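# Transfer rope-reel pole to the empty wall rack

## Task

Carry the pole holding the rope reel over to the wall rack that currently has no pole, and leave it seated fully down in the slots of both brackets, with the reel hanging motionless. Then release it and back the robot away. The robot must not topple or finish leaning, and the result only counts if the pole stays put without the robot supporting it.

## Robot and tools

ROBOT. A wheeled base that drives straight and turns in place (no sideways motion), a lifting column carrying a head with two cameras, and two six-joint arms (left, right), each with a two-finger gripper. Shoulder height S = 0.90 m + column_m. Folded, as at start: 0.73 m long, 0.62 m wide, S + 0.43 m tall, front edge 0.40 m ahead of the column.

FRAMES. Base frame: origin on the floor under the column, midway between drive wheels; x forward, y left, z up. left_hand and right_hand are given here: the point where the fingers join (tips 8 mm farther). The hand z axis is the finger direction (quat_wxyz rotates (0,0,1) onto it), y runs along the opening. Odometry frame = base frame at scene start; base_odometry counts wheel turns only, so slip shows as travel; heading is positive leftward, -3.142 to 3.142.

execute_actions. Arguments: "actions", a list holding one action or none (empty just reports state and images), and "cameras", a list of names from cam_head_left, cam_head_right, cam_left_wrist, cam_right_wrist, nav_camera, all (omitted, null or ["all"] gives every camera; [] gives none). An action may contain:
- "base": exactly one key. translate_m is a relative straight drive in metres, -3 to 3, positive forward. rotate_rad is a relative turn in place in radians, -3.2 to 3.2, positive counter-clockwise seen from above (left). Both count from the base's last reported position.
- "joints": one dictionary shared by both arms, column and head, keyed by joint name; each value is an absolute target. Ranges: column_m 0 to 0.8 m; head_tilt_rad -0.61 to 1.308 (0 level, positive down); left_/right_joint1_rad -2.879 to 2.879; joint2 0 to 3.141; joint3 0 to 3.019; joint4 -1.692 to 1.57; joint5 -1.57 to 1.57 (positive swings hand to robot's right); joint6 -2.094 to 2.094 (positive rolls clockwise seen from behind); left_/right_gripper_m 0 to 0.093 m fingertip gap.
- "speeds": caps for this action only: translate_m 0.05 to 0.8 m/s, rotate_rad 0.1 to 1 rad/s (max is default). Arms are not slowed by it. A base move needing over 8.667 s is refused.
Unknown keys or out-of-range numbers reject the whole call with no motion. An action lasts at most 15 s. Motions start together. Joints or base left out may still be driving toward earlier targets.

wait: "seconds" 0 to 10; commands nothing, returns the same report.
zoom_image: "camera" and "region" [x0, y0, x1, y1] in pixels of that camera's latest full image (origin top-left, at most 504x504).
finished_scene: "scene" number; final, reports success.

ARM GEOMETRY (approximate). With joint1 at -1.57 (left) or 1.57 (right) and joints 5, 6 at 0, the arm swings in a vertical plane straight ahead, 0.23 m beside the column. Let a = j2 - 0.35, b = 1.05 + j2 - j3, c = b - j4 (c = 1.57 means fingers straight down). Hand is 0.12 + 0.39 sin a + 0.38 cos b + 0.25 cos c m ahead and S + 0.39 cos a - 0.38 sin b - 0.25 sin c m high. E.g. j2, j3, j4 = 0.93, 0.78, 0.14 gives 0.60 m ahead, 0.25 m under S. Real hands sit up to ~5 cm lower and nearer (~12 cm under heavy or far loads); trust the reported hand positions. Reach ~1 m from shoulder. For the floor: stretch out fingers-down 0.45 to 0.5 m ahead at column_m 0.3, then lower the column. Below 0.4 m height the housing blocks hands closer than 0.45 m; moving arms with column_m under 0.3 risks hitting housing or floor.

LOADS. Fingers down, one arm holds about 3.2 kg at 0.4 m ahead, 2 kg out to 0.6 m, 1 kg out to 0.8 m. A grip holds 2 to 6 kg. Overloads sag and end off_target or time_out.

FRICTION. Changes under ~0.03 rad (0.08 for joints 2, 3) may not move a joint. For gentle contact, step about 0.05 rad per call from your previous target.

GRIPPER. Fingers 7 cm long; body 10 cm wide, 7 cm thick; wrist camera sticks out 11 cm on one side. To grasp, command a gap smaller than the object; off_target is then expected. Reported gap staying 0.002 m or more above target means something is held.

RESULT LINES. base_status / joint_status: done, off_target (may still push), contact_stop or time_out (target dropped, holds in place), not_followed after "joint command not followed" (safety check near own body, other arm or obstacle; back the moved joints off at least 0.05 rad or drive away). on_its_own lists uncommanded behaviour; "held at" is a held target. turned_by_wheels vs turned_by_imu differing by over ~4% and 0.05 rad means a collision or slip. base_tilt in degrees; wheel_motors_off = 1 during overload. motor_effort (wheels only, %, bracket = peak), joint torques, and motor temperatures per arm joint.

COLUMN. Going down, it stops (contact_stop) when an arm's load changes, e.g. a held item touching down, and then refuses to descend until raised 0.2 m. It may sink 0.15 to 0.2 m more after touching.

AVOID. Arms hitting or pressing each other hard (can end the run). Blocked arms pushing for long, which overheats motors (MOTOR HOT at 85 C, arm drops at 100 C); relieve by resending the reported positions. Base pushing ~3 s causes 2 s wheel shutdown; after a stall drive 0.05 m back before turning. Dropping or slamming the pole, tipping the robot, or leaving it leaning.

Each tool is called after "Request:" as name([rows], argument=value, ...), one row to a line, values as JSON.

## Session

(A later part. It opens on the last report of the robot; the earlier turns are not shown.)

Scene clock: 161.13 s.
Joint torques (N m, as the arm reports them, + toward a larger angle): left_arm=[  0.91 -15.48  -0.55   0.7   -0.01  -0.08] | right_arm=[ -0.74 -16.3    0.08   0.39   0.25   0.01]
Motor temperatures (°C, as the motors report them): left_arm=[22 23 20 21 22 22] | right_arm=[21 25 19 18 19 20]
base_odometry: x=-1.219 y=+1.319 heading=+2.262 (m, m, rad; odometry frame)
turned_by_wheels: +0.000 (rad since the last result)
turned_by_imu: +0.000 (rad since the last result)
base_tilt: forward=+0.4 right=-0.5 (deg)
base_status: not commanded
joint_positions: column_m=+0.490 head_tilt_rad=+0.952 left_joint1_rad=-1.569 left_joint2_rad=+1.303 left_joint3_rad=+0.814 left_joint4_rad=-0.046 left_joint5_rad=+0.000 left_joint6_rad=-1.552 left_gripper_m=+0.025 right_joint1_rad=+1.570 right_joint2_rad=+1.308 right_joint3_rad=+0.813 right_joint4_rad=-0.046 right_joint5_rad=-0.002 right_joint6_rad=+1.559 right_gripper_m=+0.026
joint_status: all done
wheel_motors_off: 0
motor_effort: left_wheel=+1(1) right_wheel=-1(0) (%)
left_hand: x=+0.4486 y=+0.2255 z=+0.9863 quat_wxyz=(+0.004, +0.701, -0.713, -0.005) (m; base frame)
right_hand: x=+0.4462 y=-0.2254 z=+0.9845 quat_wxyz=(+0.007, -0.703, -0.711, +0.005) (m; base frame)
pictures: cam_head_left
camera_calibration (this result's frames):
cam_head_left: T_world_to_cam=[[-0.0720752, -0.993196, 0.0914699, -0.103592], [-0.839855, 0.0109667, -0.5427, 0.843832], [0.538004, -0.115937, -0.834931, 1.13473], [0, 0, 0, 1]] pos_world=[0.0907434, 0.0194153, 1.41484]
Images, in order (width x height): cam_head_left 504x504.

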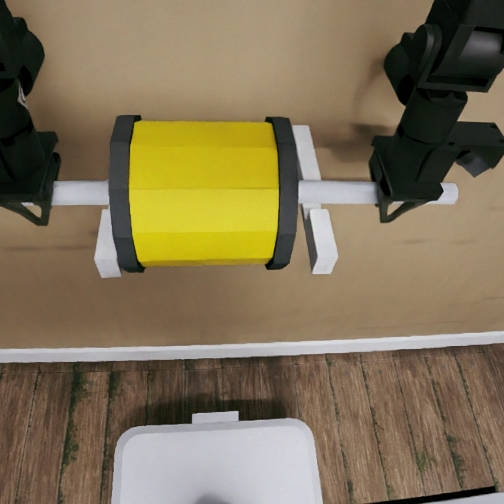

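Request:
execute_actions([
  {"joints":{"column_m":0.60}},
], cameras=["cam_head_left"])

Request:
execute_actions([
  {"base":{"translate_m":-0.3},"joints":{"column_m":0.66},"speeds":{"translate_m":0.5}},
], cameras=[])

Request:
execute_actions([
  {"base":{"rotate_rad":-0.217},"speeds":{"rotate_rad":0.6}},
], cameras=[])

Request:
execute_actions([
  {"base":{"translate_m":-2.055},"speeds":{"translate_m":0.6}},
], cameras=[])

Request:
execute_actions([
  {"base":{"rotate_rad":1.79},"joints":{"head_tilt_rad":0.4},"speeds":{"rotate_rad":0.7}},
], cameras=["cam_head_left","cam_head_right","nav_camera"])

Scene clock: 186.90 s.
Joint torques (N m, as the arm reports them, + toward a larger angle): left_arm=[  0.88 -15.7   -0.68   0.67   0.    -0.08] | right_arm=[ -0.64 -16.77   0.07   0.42   0.25   0.02]
Motor temperatures (°C, as the motors report them): left_arm=[22 24 20 21 22 22] | right_arm=[21 26 19 18 19 20]
base_odometry: x=-1.219 y=+1.319 heading=+2.262 (m, m, rad; odometry frame)
turned_by_wheels: +0.000 (rad since the last result)
turned_by_imu: -0.002 (rad since the last result)
base_tilt: forward=+0.4 right=-0.5 (deg)
base_status: not commanded
joint_positions: column_m=+0.600 head_tilt_rad=+0.952 left_joint1_rad=-1.569 left_joint2_rad=+1.304 left_joint3_rad=+0.814 left_joint4_rad=-0.046 left_joint5_rad=+0.000 left_joint6_rad=-1.552 left_gripper_m=+0.025 right_joint1_rad=+1.570 right_joint2_rad=+1.310 right_joint3_rad=+0.813 right_joint4_rad=-0.046 right_joint5_rad=-0.002 right_joint6_rad=+1.559 right_gripper_m=+0.026
joint_status: all done
wheel_motors_off: 0
motor_effort: left_wheel=+0(0) right_wheel=+0(0) (%)
left_hand: x=+0.4480 y=+0.2255 z=+1.0958 quat_wxyz=(+0.004, +0.701, -0.713, -0.005) (m; base frame)
right_hand: x=+0.4454 y=-0.2254 z=+1.0939 quat_wxyz=(+0.007, -0.703, -0.711, +0.006) (m; base frame)
pictures: cam_head_left
camera_calibration (this result's frames):
cam_head_left: T_world_to_cam=[[-0.0720752, -0.993196, 0.0914699, -0.113652], [-0.839855, 0.0109667, -0.5427, 0.903518], [0.538004, -0.115937, -0.834931, 1.22655], [0, 0, 0, 1]] pos_world=[0.0907434, 0.0194153, 1.52482]
Images, in order (width x height): cam_head_left 504x504.

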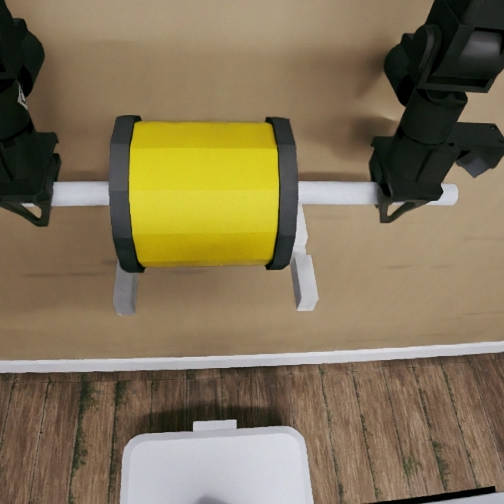

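Scene clock: 189.23 s.
Joint torques (N m, as the arm reports them, + toward a larger angle): left_arm=[  0.92 -15.65  -0.17   0.66   0.    -0.07] | right_arm=[ -0.72 -16.61   0.39   0.38   0.26   0.03]
Motor temperatures (°C, as the motors report them): left_arm=[22 24 20 21 22 22] | right_arm=[21 26 19 18 19 20]
base_odometry: x=-1.028 y=+1.088 heading=+2.260 (m, m, rad; odometry frame)
turned_by_wheels: -0.002 (rad since the last result)
turned_by_imu: -0.002 (rad since the last result)
base_tilt: forward=+0.4 right=-0.5 (deg)
base_status: done
joint_positions: column_m=+0.660 head_tilt_rad=+0.952 left_joint1_rad=-1.569 left_joint2_rad=+1.308 left_joint3_rad=+0.808 left_joint4_rad=-0.046 left_joint5_rad=+0.000 left_joint6_rad=-1.552 left_gripper_m=+0.025 right_joint1_rad=+1.570 right_joint2_rad=+1.313 right_joint3_rad=+0.807 right_joint4_rad=-0.046 right_joint5_rad=-0.002 right_joint6_rad=+1.559 right_gripper_m=+0.026
joint_status: all done
wheel_motors_off: 0
motor_effort: left_wheel=-3(42) right_wheel=+2(70) (%)
left_hand: x=+0.4430 y=+0.2255 z=+1.1547 quat_wxyz=(+0.007, +0.701, -0.713, -0.009) (m; base frame)
right_hand: x=+0.4404 y=-0.2254 z=+1.1529 quat_wxyz=(+0.010, -0.703, -0.711, +0.009) (m; base frame)
pictures: none
No camera images: the call's "cameras" was empty. Leave "cameras" out to get every camera's image.

Scene clock: 190.77 s.
Joint torques (N m, as the arm reports them, + toward a larger angle): left_arm=[  0.91 -15.78  -0.34   0.63   0.    -0.08] | right_arm=[ -0.72 -16.73   0.34   0.45   0.19   0.01]
Motor temperatures (°C, as the motors report them): left_arm=[22 24 20 21 22 22] | right_arm=[21 26 19 18 19 20]
base_odometry: x=-1.027 y=+1.088 heading=+2.044 (m, m, rad; odometry frame)
turned_by_wheels: -0.216 (rad since the last result)
turned_by_imu: -0.211 (rad since the last result)
base_tilt: forward=+0.4 right=-0.5 (deg)
base_status: done
joint_positions: column_m=+0.660 head_tilt_rad=+0.952 left_joint1_rad=-1.570 left_joint2_rad=+1.308 left_joint3_rad=+0.809 left_joint4_rad=-0.046 left_joint5_rad=+0.000 left_joint6_rad=-1.552 left_gripper_m=+0.025 right_joint1_rad=+1.570 right_joint2_rad=+1.313 right_joint3_rad=+0.808 right_joint4_rad=-0.046 right_joint5_rad=-0.001 right_joint6_rad=+1.559 right_gripper_m=+0.026
joint_status: not commanded
wheel_motors_off: 0
motor_effort: left_wheel=+3(77) right_wheel=+0(48) (%)
left_hand: x=+0.4437 y=+0.2253 z=+1.1547 quat_wxyz=(+0.007, +0.701, -0.713, -0.008) (m; base frame)
right_hand: x=+0.4408 y=-0.2256 z=+1.1529 quat_wxyz=(+0.010, -0.703, -0.711, +0.009) (m; base frame)
pictures: none
No camera images: the call's "cameras" was empty. Leave "cameras" out to get every camera's image.

Scene clock: 196.03 s.
Joint torques (N m, as the arm reports them, + toward a larger angle): left_arm=[  0.98 -15.46  -0.15   0.69   0.    -0.08] | right_arm=[ -0.83 -16.59   0.3    0.43   0.18   0.02]
Motor temperatures (°C, as the motors report them): left_arm=[22 24 20 21 22 22] | right_arm=[21 26 19 18 19 20]
base_odometry: x=-0.091 y=-0.742 heading=+2.043 (m, m, rad; odometry frame)
turned_by_wheels: -0.001 (rad since the last result)
turned_by_imu: +0.004 (rad since the last result)
base_tilt: forward=+0.4 right=-0.5 (deg)
base_status: done
joint_positions: column_m=+0.660 head_tilt_rad=+0.952 left_joint1_rad=-1.570 left_joint2_rad=+1.308 left_joint3_rad=+0.808 left_joint4_rad=-0.046 left_joint5_rad=+0.000 left_joint6_rad=-1.552 left_gripper_m=+0.025 right_joint1_rad=+1.570 right_joint2_rad=+1.313 right_joint3_rad=+0.806 right_joint4_rad=-0.046 right_joint5_rad=-0.001 right_joint6_rad=+1.559 right_gripper_m=+0.026
joint_status: not commanded
wheel_motors_off: 0
motor_effort: left_wheel=-2(81) right_wheel=-2(49) (%)
left_hand: x=+0.4424 y=+0.2253 z=+1.1544 quat_wxyz=(+0.008, +0.701, -0.713, -0.009) (m; base frame)
right_hand: x=+0.4397 y=-0.2256 z=+1.1528 quat_wxyz=(+0.011, -0.703, -0.711, +0.010) (m; base frame)
pictures: none
No camera images: the call's "cameras" was empty. Leave "cameras" out to get every camera's image.

Scene clock: 199.83 s.
Joint torques (N m, as the arm reports them, + toward a larger angle): left_arm=[  0.72 -15.84  -0.37   0.65   0.01  -0.07] | right_arm=[ -0.8  -16.89   0.24   0.36   0.2    0.03]
Motor temperatures (°C, as the motors report them): left_arm=[22 24 20 21 22 22] | right_arm=[21 26 19 18 19 20]
base_odometry: x=-0.091 y=-0.742 heading=-2.451 (m, m, rad; odometry frame)
turned_by_wheels: +1.789 (rad since the last result)
turned_by_imu: +1.794 (rad since the last result)
base_tilt: forward=+0.4 right=-0.5 (deg)
base_status: done
joint_positions: column_m=+0.660 head_tilt_rad=+0.419 left_joint1_rad=-1.570 left_joint2_rad=+1.308 left_joint3_rad=+0.809 left_joint4_rad=-0.046 left_joint5_rad=+0.000 left_joint6_rad=-1.553 left_gripper_m=+0.025 right_joint1_rad=+1.570 right_joint2_rad=+1.313 right_joint3_rad=+0.809 right_joint4_rad=-0.046 right_joint5_rad=-0.001 right_joint6_rad=+1.558 right_gripper_m=+0.026
joint_status: all done
wheel_motors_off: 0
motor_effort: left_wheel=-5(56) right_wheel=+3(70) (%)
left_hand: x=+0.4436 y=+0.2253 z=+1.1544 quat_wxyz=(+0.007, +0.701, -0.713, -0.008) (m; base frame)
right_hand: x=+0.4414 y=-0.2255 z=+1.1528 quat_wxyz=(+0.010, -0.703, -0.711, +0.009) (m; base frame)
pictures: cam_head_left, cam_head_right, nav_camera
camera_calibration (this result's frames):
cam_head_left: T_world_to_cam=[[-0.10854, -0.993196, 0.0421967, -0.0362193], [-0.44791, 0.0109667, -0.894011, 1.49471], [0.887466, -0.115937, -0.446053, 0.619132], [0, 0, 0, 1]] pos_world=[0.116105, 0.0194153, 1.61398]
cam_head_right: T_world_to_cam=[[-0.108164, -0.993526, 0.0347311, -0.0731158], [-0.439772, 0.0164874, -0.897958, 1.49815], [0.891572, -0.112401, -0.438709, 0.61298], [0, 0, 0, 1]] pos_world=[0.10442, -0.0284437, 1.61673]
Images, in order (width x height): cam_head_left 504x504, cam_head_right 504x504, nav_camera 504x504.

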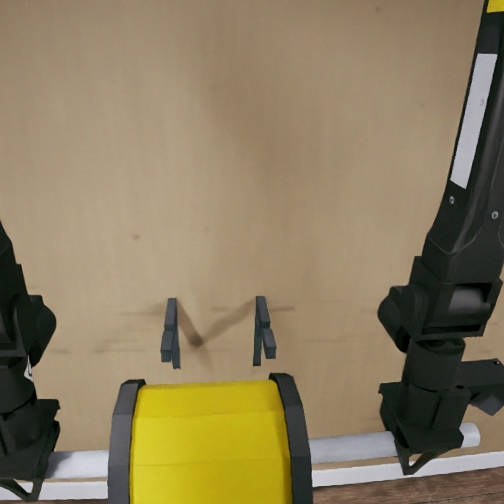

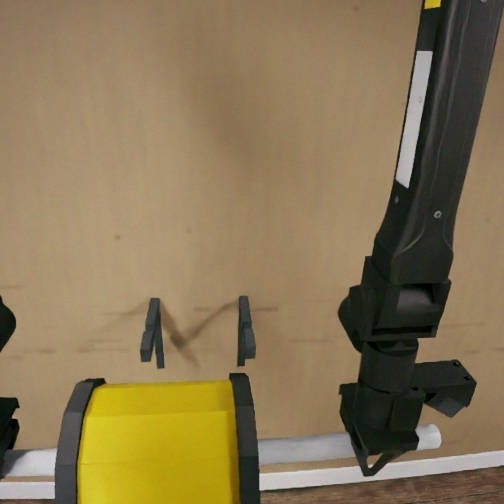

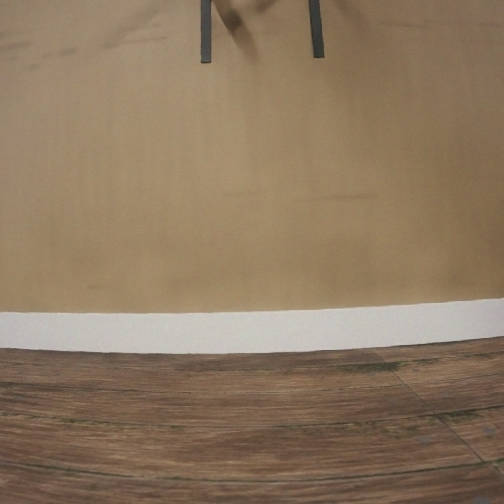

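Request:
execute_actions([
  {"base":{"rotate_rad":-0.119},"joints":{"column_m":0.60},"speeds":{"rotate_rad":0.5}},
], cameras=[])

Request:
execute_actions([
  {"base":{"translate_m":0.45},"joints":{"head_tilt_rad":0.9},"speeds":{"translate_m":0.5}},
], cameras=[])

Request:
execute_actions([
  {"base":{"rotate_rad":0.107},"speeds":{"rotate_rad":0.4}},
], cameras=["cam_head_left","cam_head_right","cam_left_wrist","cam_right_wrist"])

Scene clock: 249.90 s.
Joint torques (N m, as the arm reports them, + toward a larger angle): left_arm=[  1.25 -16.05  -0.43   0.66  -0.01  -0.07] | right_arm=[ -0.68 -16.77   0.22   0.37   0.19   0.03]
Motor temperatures (°C, as the motors report them): left_arm=[22 24 20 21 22 22] | right_arm=[21 26 19 18 19 20]
base_odometry: x=-0.091 y=-0.742 heading=-2.569 (m, m, rad; odometry frame)
turned_by_wheels: -0.118 (rad since the last result)
turned_by_imu: -0.121 (rad since the last result)
base_tilt: forward=+0.3 right=-0.5 (deg)
base_status: done
joint_positions: column_m=+0.600 head_tilt_rad=+0.418 left_joint1_rad=-1.570 left_joint2_rad=+1.308 left_joint3_rad=+0.809 left_joint4_rad=-0.046 left_joint5_rad=+0.000 left_joint6_rad=-1.553 left_gripper_m=+0.025 right_joint1_rad=+1.570 right_joint2_rad=+1.313 right_joint3_rad=+0.809 right_joint4_rad=-0.046 right_joint5_rad=+0.000 right_joint6_rad=+1.558 right_gripper_m=+0.026
joint_status: all done
wheel_motors_off: 0
motor_effort: left_wheel=+7(32) right_wheel=-5(25) (%)
left_hand: x=+0.4436 y=+0.2249 z=+1.0946 quat_wxyz=(+0.007, +0.701, -0.713, -0.008) (m; base frame)
right_hand: x=+0.4414 y=-0.2257 z=+1.0929 quat_wxyz=(+0.009, -0.702, -0.712, +0.009) (m; base frame)
pictures: none
No camera images: the call's "cameras" was empty. Leave "cameras" out to get every camera's image.

Scene clock: 252.43 s.
Joint torques (N m, as the arm reports them, + toward a larger angle): left_arm=[  1.04 -15.45  -0.41   0.65   0.    -0.07] | right_arm=[ -0.69 -17.08  -0.02   0.45   0.18   0.03]
Motor temperatures (°C, as the motors report them): left_arm=[22 24 20 21 22 22] | right_arm=[21 26 19 18 19 20]
base_odometry: x=-0.469 y=-0.986 heading=-2.567 (m, m, rad; odometry frame)
turned_by_wheels: +0.002 (rad since the last result)
turned_by_imu: +0.000 (rad since the last result)
base_tilt: forward=+0.4 right=-0.4 (deg)
base_status: done
joint_positions: column_m=+0.600 head_tilt_rad=+0.901 left_joint1_rad=-1.570 left_joint2_rad=+1.309 left_joint3_rad=+0.812 left_joint4_rad=-0.046 left_joint5_rad=+0.000 left_joint6_rad=-1.553 left_gripper_m=+0.025 right_joint1_rad=+1.570 right_joint2_rad=+1.314 right_joint3_rad=+0.812 right_joint4_rad=-0.046 right_joint5_rad=+0.000 right_joint6_rad=+1.558 right_gripper_m=+0.026
joint_status: all done
wheel_motors_off: 0
motor_effort: left_wheel=+3(90) right_wheel=+0(53) (%)
left_hand: x=+0.4452 y=+0.2249 z=+1.0943 quat_wxyz=(+0.007, +0.701, -0.713, -0.007) (m; base frame)
right_hand: x=+0.4432 y=-0.2257 z=+1.0928 quat_wxyz=(+0.008, -0.702, -0.712, +0.008) (m; base frame)
pictures: none
No camera images: the call's "cameras" was empty. Leave "cameras" out to get every camera's image.

Scene clock: 253.53 s.
Joint torques (N m, as the arm reports them, + toward a larger angle): left_arm=[  1.01 -16.    -0.6    0.67   0.    -0.07] | right_arm=[ -0.75 -16.92   0.03   0.42   0.2    0.04]
Motor temperatures (°C, as the motors report them): left_arm=[22 24 20 21 22 22] | right_arm=[21 26 19 18 19 20]
base_odometry: x=-0.470 y=-0.986 heading=-2.463 (m, m, rad; odometry frame)
turned_by_wheels: +0.105 (rad since the last result)
turned_by_imu: +0.103 (rad since the last result)
base_tilt: forward=+0.4 right=-0.4 (deg)
base_status: done
joint_positions: column_m=+0.600 head_tilt_rad=+0.901 left_joint1_rad=-1.570 left_joint2_rad=+1.309 left_joint3_rad=+0.812 left_joint4_rad=-0.046 left_joint5_rad=+0.000 left_joint6_rad=-1.553 left_gripper_m=+0.025 right_joint1_rad=+1.571 right_joint2_rad=+1.314 right_joint3_rad=+0.812 right_joint4_rad=-0.046 right_joint5_rad=-0.001 right_joint6_rad=+1.558 right_gripper_m=+0.026
joint_status: not commanded
wheel_motors_off: 0
motor_effort: left_wheel=+0(69) right_wheel=-1(52) (%)
left_hand: x=+0.4452 y=+0.2253 z=+1.0943 quat_wxyz=(+0.006, +0.701, -0.713, -0.007) (m; base frame)
right_hand: x=+0.4429 y=-0.2253 z=+1.0928 quat_wxyz=(+0.009, -0.702, -0.712, +0.008) (m; base frame)
pictures: cam_head_left, cam_head_right, cam_left_wrist, cam_right_wrist
camera_calibration (this result's frames):
cam_head_left: T_world_to_cam=[[-0.0765622, -0.993196, 0.0877486, -0.10754], [-0.811646, 0.0109667, -0.584047, 0.967774], [0.579111, -0.115937, -0.806963, 1.18027], [0, 0, 0, 1]] pos_world=[0.0937477, 0.0194153, 1.5271]
cam_head_right: T_world_to_cam=[[-0.0796937, -0.993526, 0.080961, -0.145783], [-0.806269, 0.0164874, -0.59132, 0.97639], [0.586157, -0.112401, -0.802363, 1.17876], [0, 0, 0, 1]] pos_world=[0.0846745, -0.0284437, 1.53496]
cam_left_wrist: T_world_to_cam=[[0.999651, -0.0216571, -0.0150965, -0.424306], [-0.00902842, -0.817826, 0.575395, -0.436143], [-0.0248077, -0.575058, -0.817736, 1.15694], [0, 0, 0, 1]] pos_world=[0.448921, 0.29943, 1.19062]
cam_right_wrist: T_world_to_cam=[[-0.999084, -0.0218189, 0.0368165, 0.395346], [0.00454462, 0.80132, 0.598219, -0.472397], [-0.0425543, 0.597838, -0.800487, 1.15089], [0, 0, 0, 1]] pos_world=[0.446106, -0.300881, 1.18932]
Images, in order (width x height): cam_head_left 504x504, cam_head_right 504x504, cam_left_wrist 504x504, cam_right_wrist 504x504.

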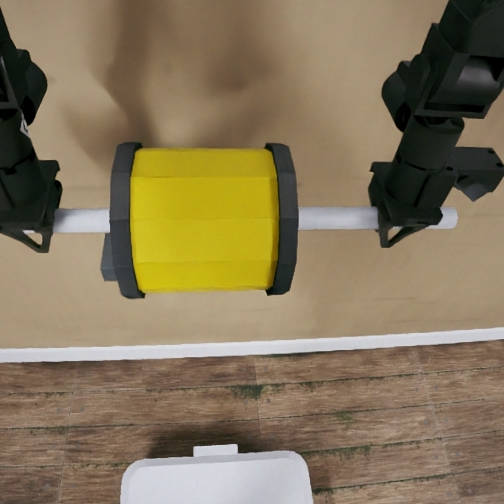

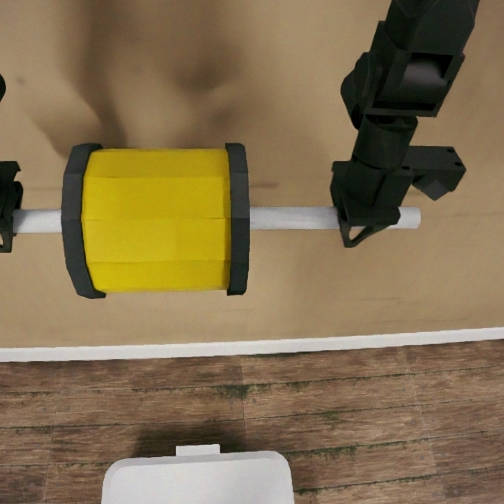

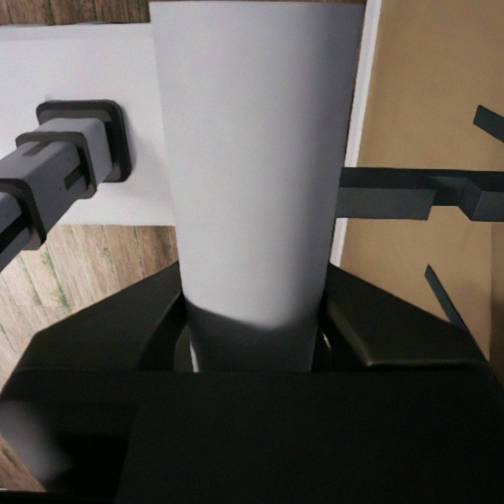

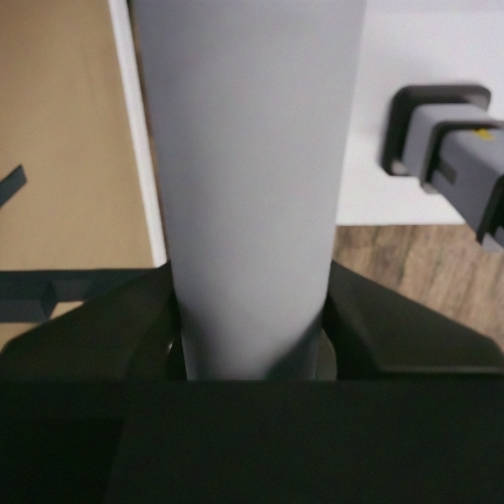

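Request:
zoom_image(camera="cam_left_wrist", region=[330, 130, 504, 270])

Request:
zoom_image(camera="cam_right_wrist", region=[0, 220, 174, 360])

Request:
zoom_image(camera="cam_head_left", region=[60, 180, 360, 320])

Region (330, 130, 504, 270) of cam_left_wrist's 504x504 image, scaled by 2.897, with more detail than that image has; it fills the top 406 rows of this view, and the rest is white.

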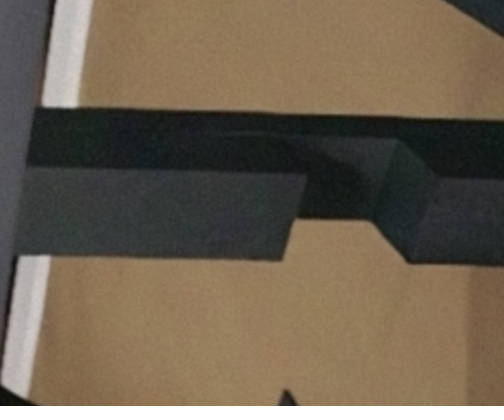

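Region (0, 220, 174, 360) of cam_right_wrist's 504x504 image, scaled by 2.897, with more detail than that image has; it fills the top 406 rows of this view, and the rest is white.

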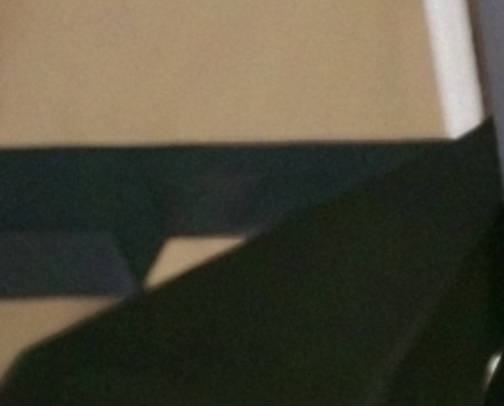

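Region (60, 180, 360, 320) of cam_head_left's 504x504 image, scaled by 1.680, with more detail than that image has; it fills the top 235 rows of this view, and the rest is white.

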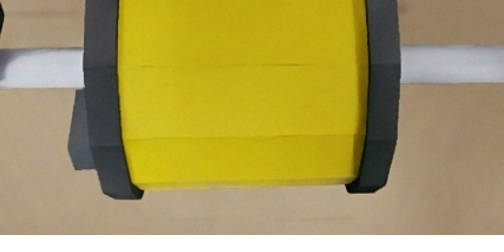

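Request:
execute_actions([
  {"base":{"rotate_rad":0.19},"speeds":{"rotate_rad":0.4}},
], cameras=[])

Request:
execute_actions([
  {"base":{"translate_m":0.134},"speeds":{"translate_m":0.3}},
], cameras=[])

Request:
execute_actions([
  {"base":{"rotate_rad":-0.183},"joints":{"head_tilt_rad":1.05},"speeds":{"rotate_rad":0.4}},
], cameras=["cam_head_left","cam_head_right","cam_left_wrist","cam_right_wrist"])

Scene clock: 295.87 s.
Joint torques (N m, as the arm reports them, + toward a larger angle): left_arm=[  0.61 -15.73  -0.43   0.66   0.    -0.06] | right_arm=[ -0.76 -17.14   0.08   0.49   0.19   0.04]
Motor temperatures (°C, as the motors report them): left_arm=[22 25 20 21 22 22] | right_arm=[21 26 19 18 19 20]
base_odometry: x=-0.470 y=-0.987 heading=-2.274 (m, m, rad; odometry frame)
turned_by_wheels: +0.189 (rad since the last result)
turned_by_imu: +0.185 (rad since the last result)
base_tilt: forward=+0.4 right=-0.5 (deg)
base_status: done
joint_positions: column_m=+0.600 head_tilt_rad=+0.901 left_joint1_rad=-1.570 left_joint2_rad=+1.309 left_joint3_rad=+0.812 left_joint4_rad=-0.046 left_joint5_rad=+0.000 left_joint6_rad=-1.553 left_gripper_m=+0.025 right_joint1_rad=+1.570 right_joint2_rad=+1.314 right_joint3_rad=+0.812 right_joint4_rad=-0.046 right_joint5_rad=-0.001 right_joint6_rad=+1.558 right_gripper_m=+0.026
joint_status: not commanded
wheel_motors_off: 0
motor_effort: left_wheel=-2(84) right_wheel=+1(35) (%)
left_hand: x=+0.4452 y=+0.2253 z=+1.0943 quat_wxyz=(+0.006, +0.701, -0.713, -0.007) (m; base frame)
right_hand: x=+0.4429 y=-0.2256 z=+1.0928 quat_wxyz=(+0.009, -0.702, -0.712, +0.008) (m; base frame)
pictures: none
No camera images: the call's "cameras" was empty. Leave "cameras" out to get every camera's image.

Scene clock: 297.60 s.
Joint torques (N m, as the arm reports them, + toward a larger angle): left_arm=[  0.94 -15.67  -0.51   0.65   0.    -0.07] | right_arm=[ -0.53 -16.71   0.     0.47   0.21   0.04]
Motor temperatures (°C, as the motors report them): left_arm=[22 25 20 21 22 22] | right_arm=[21 26 19 18 19 20]
base_odometry: x=-0.557 y=-1.089 heading=-2.272 (m, m, rad; odometry frame)
turned_by_wheels: +0.002 (rad since the last result)
turned_by_imu: +0.002 (rad since the last result)
base_tilt: forward=+0.4 right=-0.5 (deg)
base_status: done
joint_positions: column_m=+0.600 head_tilt_rad=+0.902 left_joint1_rad=-1.570 left_joint2_rad=+1.309 left_joint3_rad=+0.812 left_joint4_rad=-0.046 left_joint5_rad=+0.000 left_joint6_rad=-1.553 left_gripper_m=+0.025 right_joint1_rad=+1.570 right_joint2_rad=+1.314 right_joint3_rad=+0.812 right_joint4_rad=-0.046 right_joint5_rad=-0.001 right_joint6_rad=+1.558 right_gripper_m=+0.026
joint_status: not commanded
wheel_motors_off: 0
motor_effort: left_wheel=+3(84) right_wheel=-2(51) (%)
left_hand: x=+0.4451 y=+0.2253 z=+1.0942 quat_wxyz=(+0.007, +0.701, -0.713, -0.007) (m; base frame)
right_hand: x=+0.4430 y=-0.2256 z=+1.0927 quat_wxyz=(+0.009, -0.702, -0.712, +0.008) (m; base frame)
pictures: none
No camera images: the call's "cameras" was empty. Leave "cameras" out to get every camera's image.

Scene clock: 298.90 s.
Joint torques (N m, as the arm reports them, + toward a larger angle): left_arm=[  0.53 -15.2   -0.42   0.67  -0.01  -0.04] | right_arm=[ -0.47 -17.03   0.06   0.43   0.2    0.03]
Motor temperatures (°C, as the motors report them): left_arm=[22 25 20 21 22 22] | right_arm=[21 26 19 18 19 20]
base_odometry: x=-0.557 y=-1.089 heading=-2.453 (m, m, rad; odometry frame)
turned_by_wheels: -0.181 (rad since the last result)
turned_by_imu: -0.178 (rad since the last result)
base_tilt: forward=+0.3 right=-0.5 (deg)
base_status: done
joint_positions: column_m=+0.600 head_tilt_rad=+1.049 left_joint1_rad=-1.570 left_joint2_rad=+1.309 left_joint3_rad=+0.812 left_joint4_rad=-0.046 left_joint5_rad=+0.000 left_joint6_rad=-1.553 left_gripper_m=+0.025 right_joint1_rad=+1.571 right_joint2_rad=+1.314 right_joint3_rad=+0.812 right_joint4_rad=-0.046 right_joint5_rad=+0.000 right_joint6_rad=+1.558 right_gripper_m=+0.026
joint_status: all done
wheel_motors_off: 0
motor_effort: left_wheel=+0(64) right_wheel=-5(66) (%)
left_hand: x=+0.4451 y=+0.2253 z=+1.0942 quat_wxyz=(+0.007, +0.701, -0.713, -0.007) (m; base frame)
right_hand: x=+0.4430 y=-0.2254 z=+1.0927 quat_wxyz=(+0.009, -0.702, -0.712, +0.008) (m; base frame)
pictures: cam_head_left, cam_head_right, cam_left_wrist, cam_right_wrist
camera_calibration (this result's frames):
cam_head_left: T_world_to_cam=[[-0.062799, -0.993196, 0.0980707, -0.124599], [-0.888835, 0.0109667, -0.458097, 0.771871], [0.453904, -0.115937, -0.883476, 1.30788], [0, 0, 0, 1]] pos_world=[0.0845865, 0.0194153, 1.52129]
cam_head_right: T_world_to_cam=[[-0.0668963, -0.993526, 0.0918186, -0.163644], [-0.884588, 0.0164874, -0.466082, 0.781674], [0.461551, -0.112401, -0.879964, 1.30807], [0, 0, 0, 1]] pos_world=[0.0767704, -0.0284437, 1.53041]
cam_left_wrist: T_world_to_cam=[[0.999646, -0.0216567, -0.0154779, -0.423732], [-0.00880858, -0.817826, 0.575399, -0.436176], [-0.0251194, -0.575059, -0.817727, 1.15696], [0, 0, 0, 1]] pos_world=[0.448802, 0.29943, 1.1905]
cam_right_wrist: T_world_to_cam=[[-0.999083, -0.0218093, 0.0368332, 0.395415], [0.0045298, 0.801776, 0.597607, -0.471442], [-0.0425654, 0.597226, -0.800942, 1.15124], [0, 0, 0, 1]] pos_world=[0.446191, -0.300939, 1.18925]
Images, in order (width x height): cam_head_left 504x504, cam_head_right 504x504, cam_left_wrist 504x504, cam_right_wrist 504x504.

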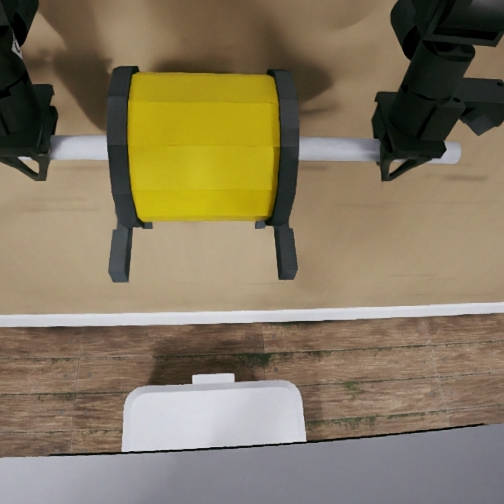

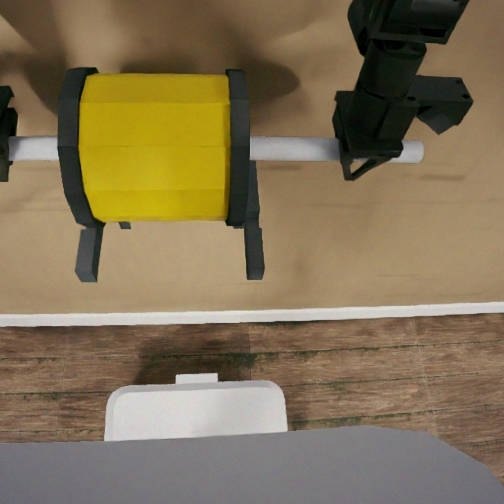

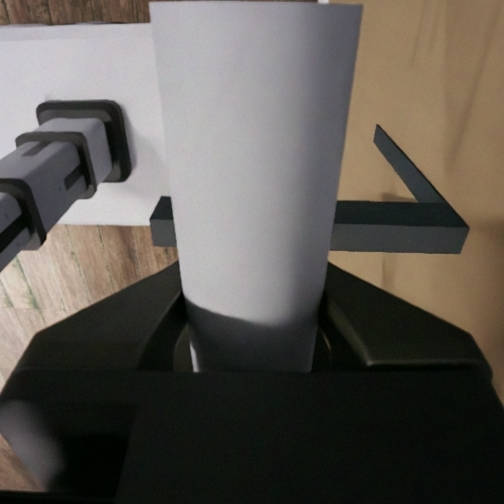

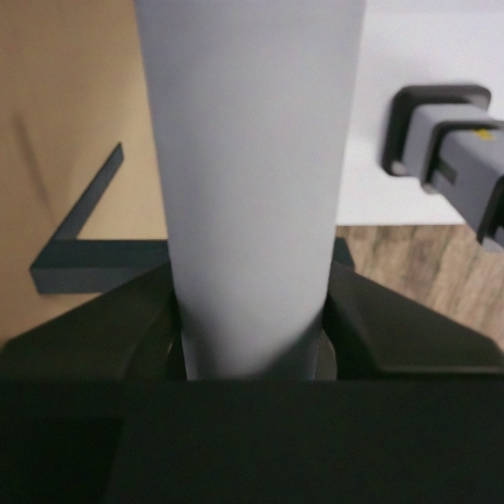

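Request:
execute_actions([
  {"joints":{"column_m":0.49}},
], cameras=["cam_head_left","cam_head_right"])

Request:
zoom_image(camera="cam_head_right", region=[210, 90, 350, 270])

Request:
zoom_image(camera="cam_head_left", region=[30, 90, 170, 270])

Scene clock: 314.03 s.
Joint torques (N m, as the arm reports them, + toward a larger angle): left_arm=[  1.05 -15.89  -0.5    0.68   0.    -0.07] | right_arm=[ -0.7  -16.93   0.02   0.41   0.19   0.04]
Motor temperatures (°C, as the motors report them): left_arm=[22 25 20 21 22 22] | right_arm=[21 27 19 18 19 20]
base_odometry: x=-0.557 y=-1.089 heading=-2.453 (m, m, rad; odometry frame)
turned_by_wheels: +0.000 (rad since the last result)
turned_by_imu: -0.001 (rad since the last result)
base_tilt: forward=+0.4 right=-0.5 (deg)
base_status: not commanded
joint_positions: column_m=+0.490 head_tilt_rad=+1.050 left_joint1_rad=-1.570 left_joint2_rad=+1.309 left_joint3_rad=+0.812 left_joint4_rad=-0.046 left_joint5_rad=+0.000 left_joint6_rad=-1.553 left_gripper_m=+0.025 right_joint1_rad=+1.571 right_joint2_rad=+1.314 right_joint3_rad=+0.812 right_joint4_rad=-0.046 right_joint5_rad=+0.000 right_joint6_rad=+1.558 right_gripper_m=+0.026
joint_status: all done
wheel_motors_off: 0
motor_effort: left_wheel=+3(4) right_wheel=-3(3) (%)
left_hand: x=+0.4451 y=+0.2253 z=+0.9842 quat_wxyz=(+0.007, +0.701, -0.713, -0.007) (m; base frame)
right_hand: x=+0.4430 y=-0.2254 z=+0.9827 quat_wxyz=(+0.009, -0.702, -0.712, +0.008) (m; base frame)
pictures: cam_head_left, cam_head_right
camera_calibration (this result's frames):
cam_head_left: T_world_to_cam=[[-0.0627821, -0.993196, 0.0980816, -0.113828], [-0.888914, 0.0109667, -0.457943, 0.721256], [0.453752, -0.115937, -0.883554, 1.21082], [0, 0, 0, 1]] pos_world=[0.0845754, 0.0194153, 1.41129]
cam_head_right: T_world_to_cam=[[-0.0668804, -0.993526, 0.0918301, -0.153561], [-0.884668, 0.0164874, -0.465929, 0.730182], [0.461399, -0.112401, -0.880044, 1.2114], [0, 0, 0, 1]] pos_world=[0.0767608, -0.0284437, 1.4204]
Images, in order (width x height): cam_head_left 504x504, cam_head_right 504x504.

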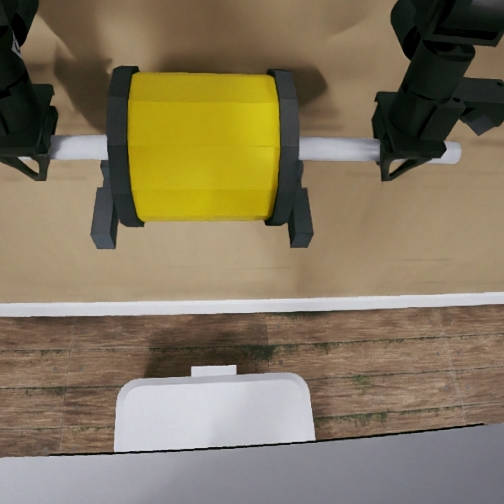

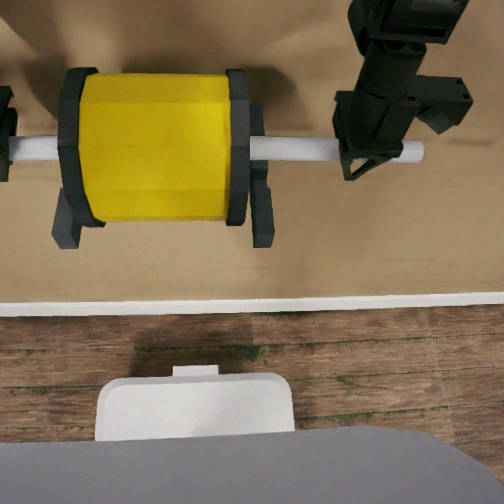

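Region (210, 90, 350, 270) of cam_head_right's 504x504 image, scaled by 2.800, with more detail than that image has.

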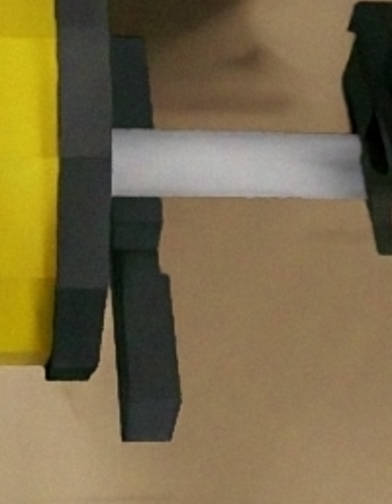

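Region (30, 90, 170, 270) of cam_head_left's 504x504 image, scaled by 2.800, with more detail than that image has.

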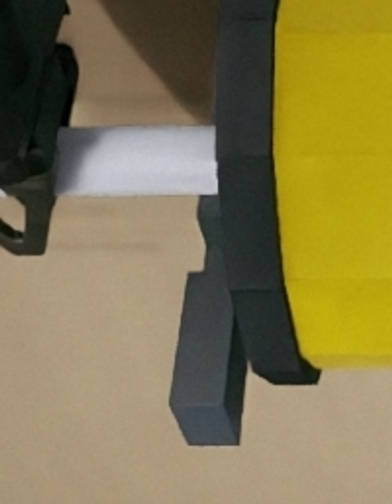

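Request:
execute_actions([
  {"joints":{"column_m":0.46}},
], cameras=["cam_head_left","cam_head_right"])

Request:
zoom_image(camera="cam_head_right", region=[210, 90, 350, 270])

Request:
zoom_image(camera="cam_head_left", region=[30, 90, 170, 270])

Scene clock: 328.80 s.
Joint torques (N m, as the arm reports them, + toward a larger angle): left_arm=[  0.88 -16.6   -0.53   0.69  -0.01  -0.06] | right_arm=[ -0.67 -16.97   0.04   0.4    0.17   0.04]
Motor temperatures (°C, as the motors report them): left_arm=[22 25 20 21 22 22] | right_arm=[21 27 19 18 19 20]
base_odometry: x=-0.557 y=-1.089 heading=-2.453 (m, m, rad; odometry frame)
turned_by_wheels: +0.000 (rad since the last result)
turned_by_imu: +0.000 (rad since the last result)
base_tilt: forward=+0.4 right=-0.5 (deg)
base_status: not commanded
joint_positions: column_m=+0.460 head_tilt_rad=+1.050 left_joint1_rad=-1.570 left_joint2_rad=+1.309 left_joint3_rad=+0.812 left_joint4_rad=-0.046 left_joint5_rad=+0.000 left_joint6_rad=-1.553 left_gripper_m=+0.025 right_joint1_rad=+1.571 right_joint2_rad=+1.314 right_joint3_rad=+0.812 right_joint4_rad=-0.046 right_joint5_rad=+0.000 right_joint6_rad=+1.558 right_gripper_m=+0.026
joint_status: all done
wheel_motors_off: 0
motor_effort: left_wheel=+4(4) right_wheel=-4(4) (%)
left_hand: x=+0.4451 y=+0.2253 z=+0.9542 quat_wxyz=(+0.007, +0.701, -0.713, -0.007) (m; base frame)
right_hand: x=+0.4430 y=-0.2254 z=+0.9527 quat_wxyz=(+0.009, -0.702, -0.712, +0.008) (m; base frame)
pictures: cam_head_left, cam_head_right
camera_calibration (this result's frames):
cam_head_left: T_world_to_cam=[[-0.0627783, -0.993196, 0.098084, -0.110887], [-0.888932, 0.0109667, -0.457909, 0.707458], [0.453718, -0.115937, -0.883572, 1.18432], [0, 0, 0, 1]] pos_world=[0.0845729, 0.0194153, 1.38126]
cam_head_right: T_world_to_cam=[[-0.0668769, -0.993526, 0.0918327, -0.150808], [-0.884686, 0.0164874, -0.465895, 0.716144], [0.461365, -0.112401, -0.880062, 1.185], [0, 0, 0, 1]] pos_world=[0.0767586, -0.0284437, 1.39037]
Images, in order (width x height): cam_head_left 504x504, cam_head_right 504x504.

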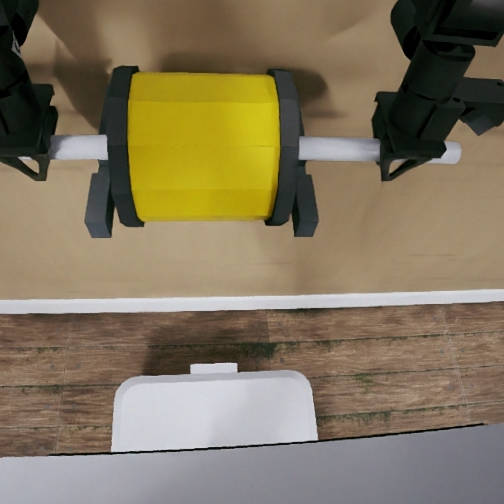

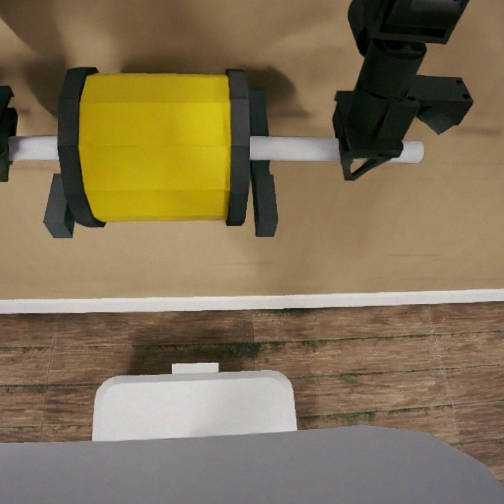

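Region (210, 90, 350, 270) of cam_head_right's 504x504 image, scaled by 2.800, with more detail than that image has.

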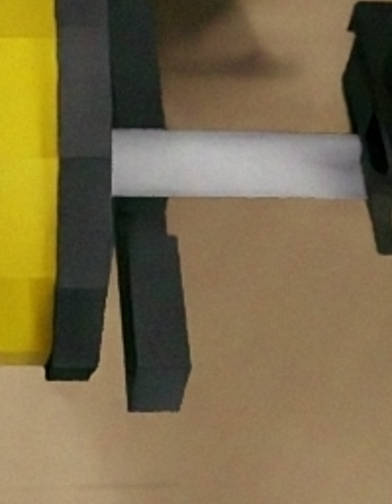

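Region (30, 90, 170, 270) of cam_head_left's 504x504 image, scaled by 2.800, with more detail than that image has.

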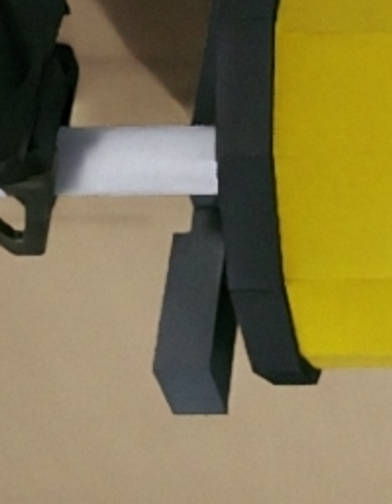

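Request:
execute_actions([
  {"joints":{"column_m":0.44}},
], cameras=["cam_head_left","cam_head_right"])

Request:
zoom_image(camera="cam_head_right", region=[210, 90, 350, 270])

Request:
zoom_image(camera="cam_head_left", region=[30, 90, 170, 270])

Scene clock: 340.80 s.
Joint torques (N m, as the arm reports them, + toward a larger angle): left_arm=[  1.02 -15.99  -0.43   0.69   0.    -0.06] | right_arm=[ -0.55 -17.08   0.01   0.42   0.19   0.03]
Motor temperatures (°C, as the motors report them): left_arm=[22 25 20 21 22 22] | right_arm=[21 27 19 18 19 20]
base_odometry: x=-0.557 y=-1.089 heading=-2.453 (m, m, rad; odometry frame)
turned_by_wheels: +0.000 (rad since the last result)
turned_by_imu: +0.000 (rad since the last result)
base_tilt: forward=+0.3 right=-0.5 (deg)
base_status: not commanded
joint_positions: column_m=+0.440 head_tilt_rad=+1.050 left_joint1_rad=-1.570 left_joint2_rad=+1.309 left_joint3_rad=+0.812 left_joint4_rad=-0.046 left_joint5_rad=+0.000 left_joint6_rad=-1.553 left_gripper_m=+0.025 right_joint1_rad=+1.571 right_joint2_rad=+1.314 right_joint3_rad=+0.812 right_joint4_rad=-0.046 right_joint5_rad=+0.000 right_joint6_rad=+1.558 right_gripper_m=+0.026
joint_status: all done
wheel_motors_off: 0
motor_effort: left_wheel=+3(4) right_wheel=-4(8) (%)
left_hand: x=+0.4451 y=+0.2253 z=+0.9342 quat_wxyz=(+0.007, +0.701, -0.713, -0.007) (m; base frame)
right_hand: x=+0.4430 y=-0.2254 z=+0.9327 quat_wxyz=(+0.009, -0.702, -0.712, +0.008) (m; base frame)
pictures: cam_head_left, cam_head_right
camera_calibration (this result's frames):
cam_head_left: T_world_to_cam=[[-0.062775, -0.993196, 0.0980861, -0.108928], [-0.888947, 0.0109667, -0.45788, 0.698256], [0.453689, -0.115937, -0.883587, 1.16667], [0, 0, 0, 1]] pos_world=[0.0845707, 0.0194153, 1.36125]
cam_head_right: T_world_to_cam=[[-0.0668739, -0.993526, 0.0918349, -0.148974], [-0.884702, 0.0164874, -0.465866, 0.706783], [0.461336, -0.112401, -0.880077, 1.16742], [0, 0, 0, 1]] pos_world=[0.0767568, -0.0284437, 1.37037]
Images, in order (width x height): cam_head_left 504x504, cam_head_right 504x504.

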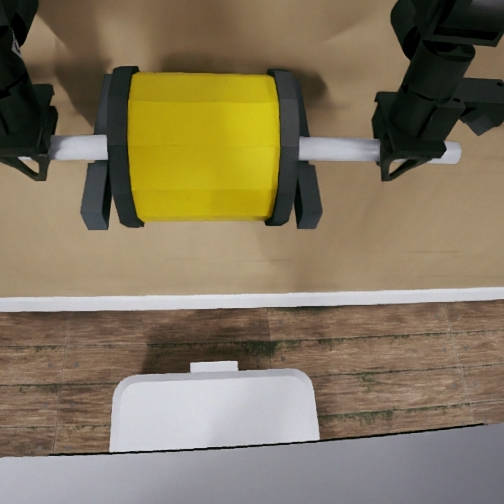

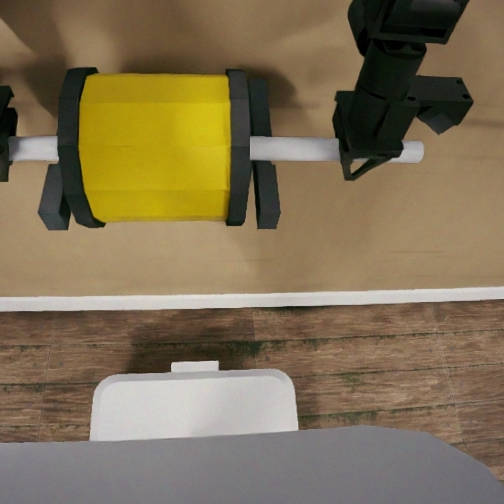

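Region (210, 90, 350, 270) of cam_head_right's 504x504 image, scaled by 2.800, with more detail than that image has.

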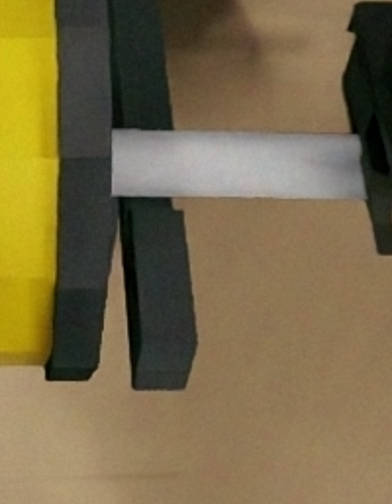

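Region (30, 90, 170, 270) of cam_head_left's 504x504 image, scaled by 2.800, with more detail than that image has.

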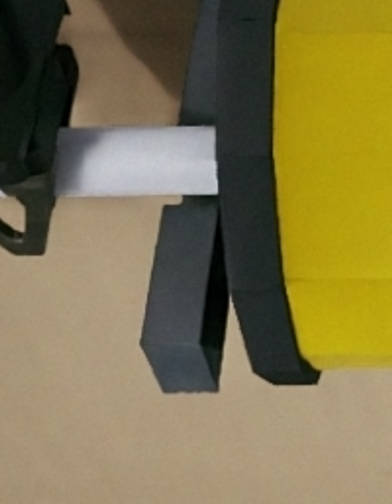

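Request:
execute_actions([
  {"joints":{"column_m":0.425}},
], cameras=["cam_head_left","cam_head_right"])

Request:
zoom_image(camera="cam_head_right", region=[210, 90, 350, 270])

Request:
zoom_image(camera="cam_head_left", region=[30, 90, 170, 270])

Scene clock: 347.73 s.
Joint torques (N m, as the arm reports them, + toward a larger angle): left_arm=[  1.   -15.96  -1.03   0.64   0.    -0.11] | right_arm=[ -0.74 -16.84  -0.16   0.42   0.22   0.  ]
Motor temperatures (°C, as the motors report them): left_arm=[22 25 20 21 22 22] | right_arm=[21 27 19 18 19 20]
base_odometry: x=-0.557 y=-1.089 heading=-2.453 (m, m, rad; odometry frame)
turned_by_wheels: +0.000 (rad since the last result)
turned_by_imu: +0.000 (rad since the last result)
base_tilt: forward=+0.4 right=-0.5 (deg)
base_status: not commanded
joint_positions: column_m=+0.425 head_tilt_rad=+1.050 left_joint1_rad=-1.570 left_joint2_rad=+1.307 left_joint3_rad=+0.821 left_joint4_rad=-0.046 left_joint5_rad=-0.001 left_joint6_rad=-1.548 left_gripper_m=+0.025 right_joint1_rad=+1.571 right_joint2_rad=+1.314 right_joint3_rad=+0.817 right_joint4_rad=-0.045 right_joint5_rad=-0.001 right_joint6_rad=+1.563 right_gripper_m=+0.026
joint_status: all done
wheel_motors_off: 0
motor_effort: left_wheel=+2(4) right_wheel=-5(7) (%)
left_hand: x=+0.4516 y=+0.2254 z=+0.9201 quat_wxyz=(+0.002, +0.699, -0.715, -0.003) (m; base frame)
right_hand: x=+0.4463 y=-0.2253 z=+0.9178 quat_wxyz=(+0.007, -0.704, -0.710, +0.006) (m; base frame)
pictures: cam_head_left, cam_head_right
camera_calibration (this result's frames):
cam_head_left: T_world_to_cam=[[-0.0627592, -0.993196, 0.0980962, -0.107474], [-0.88902, 0.0109667, -0.457736, 0.6912], [0.453546, -0.115937, -0.88366, 1.15354], [0, 0, 0, 1]] pos_world=[0.0845603, 0.0194153, 1.34627]
cam_head_right: T_world_to_cam=[[-0.0668591, -0.993526, 0.0918457, -0.147615], [-0.884777, 0.0164874, -0.465723, 0.699608], [0.461194, -0.112401, -0.880151, 1.15435], [0, 0, 0, 1]] pos_world=[0.0767478, -0.0284437, 1.35539]
Images, in order (width x height): cam_head_left 504x504, cam_head_right 504x504.

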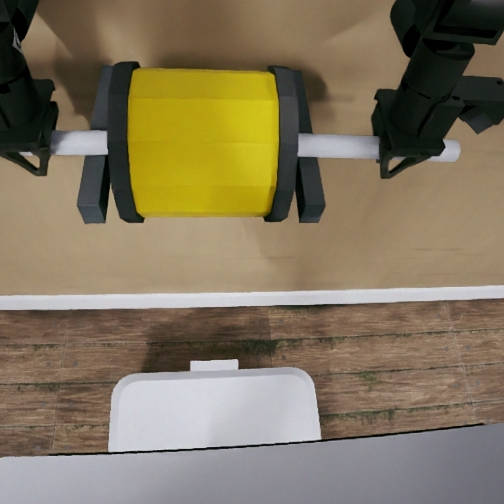

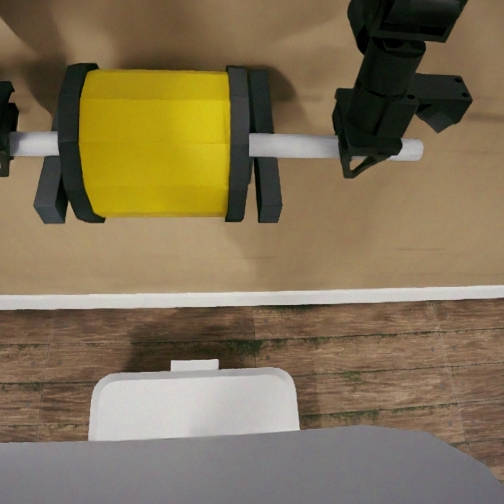

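Region (210, 90, 350, 270) of cam_head_right's 504x504 image, scaled by 2.800, with more detail than that image has.

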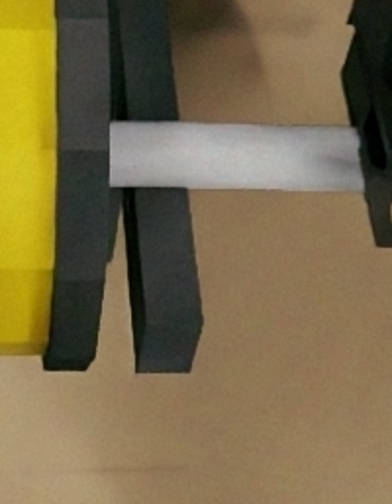

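Region (30, 90, 170, 270) of cam_head_left's 504x504 image, scaled by 2.800, with more detail than that image has.

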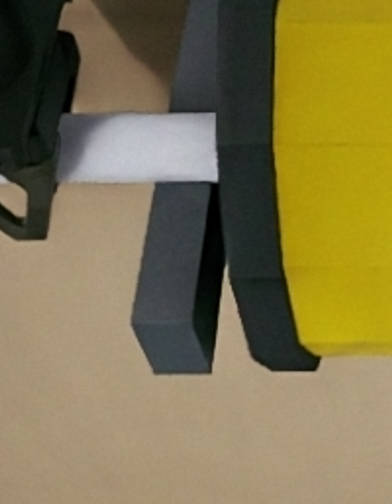

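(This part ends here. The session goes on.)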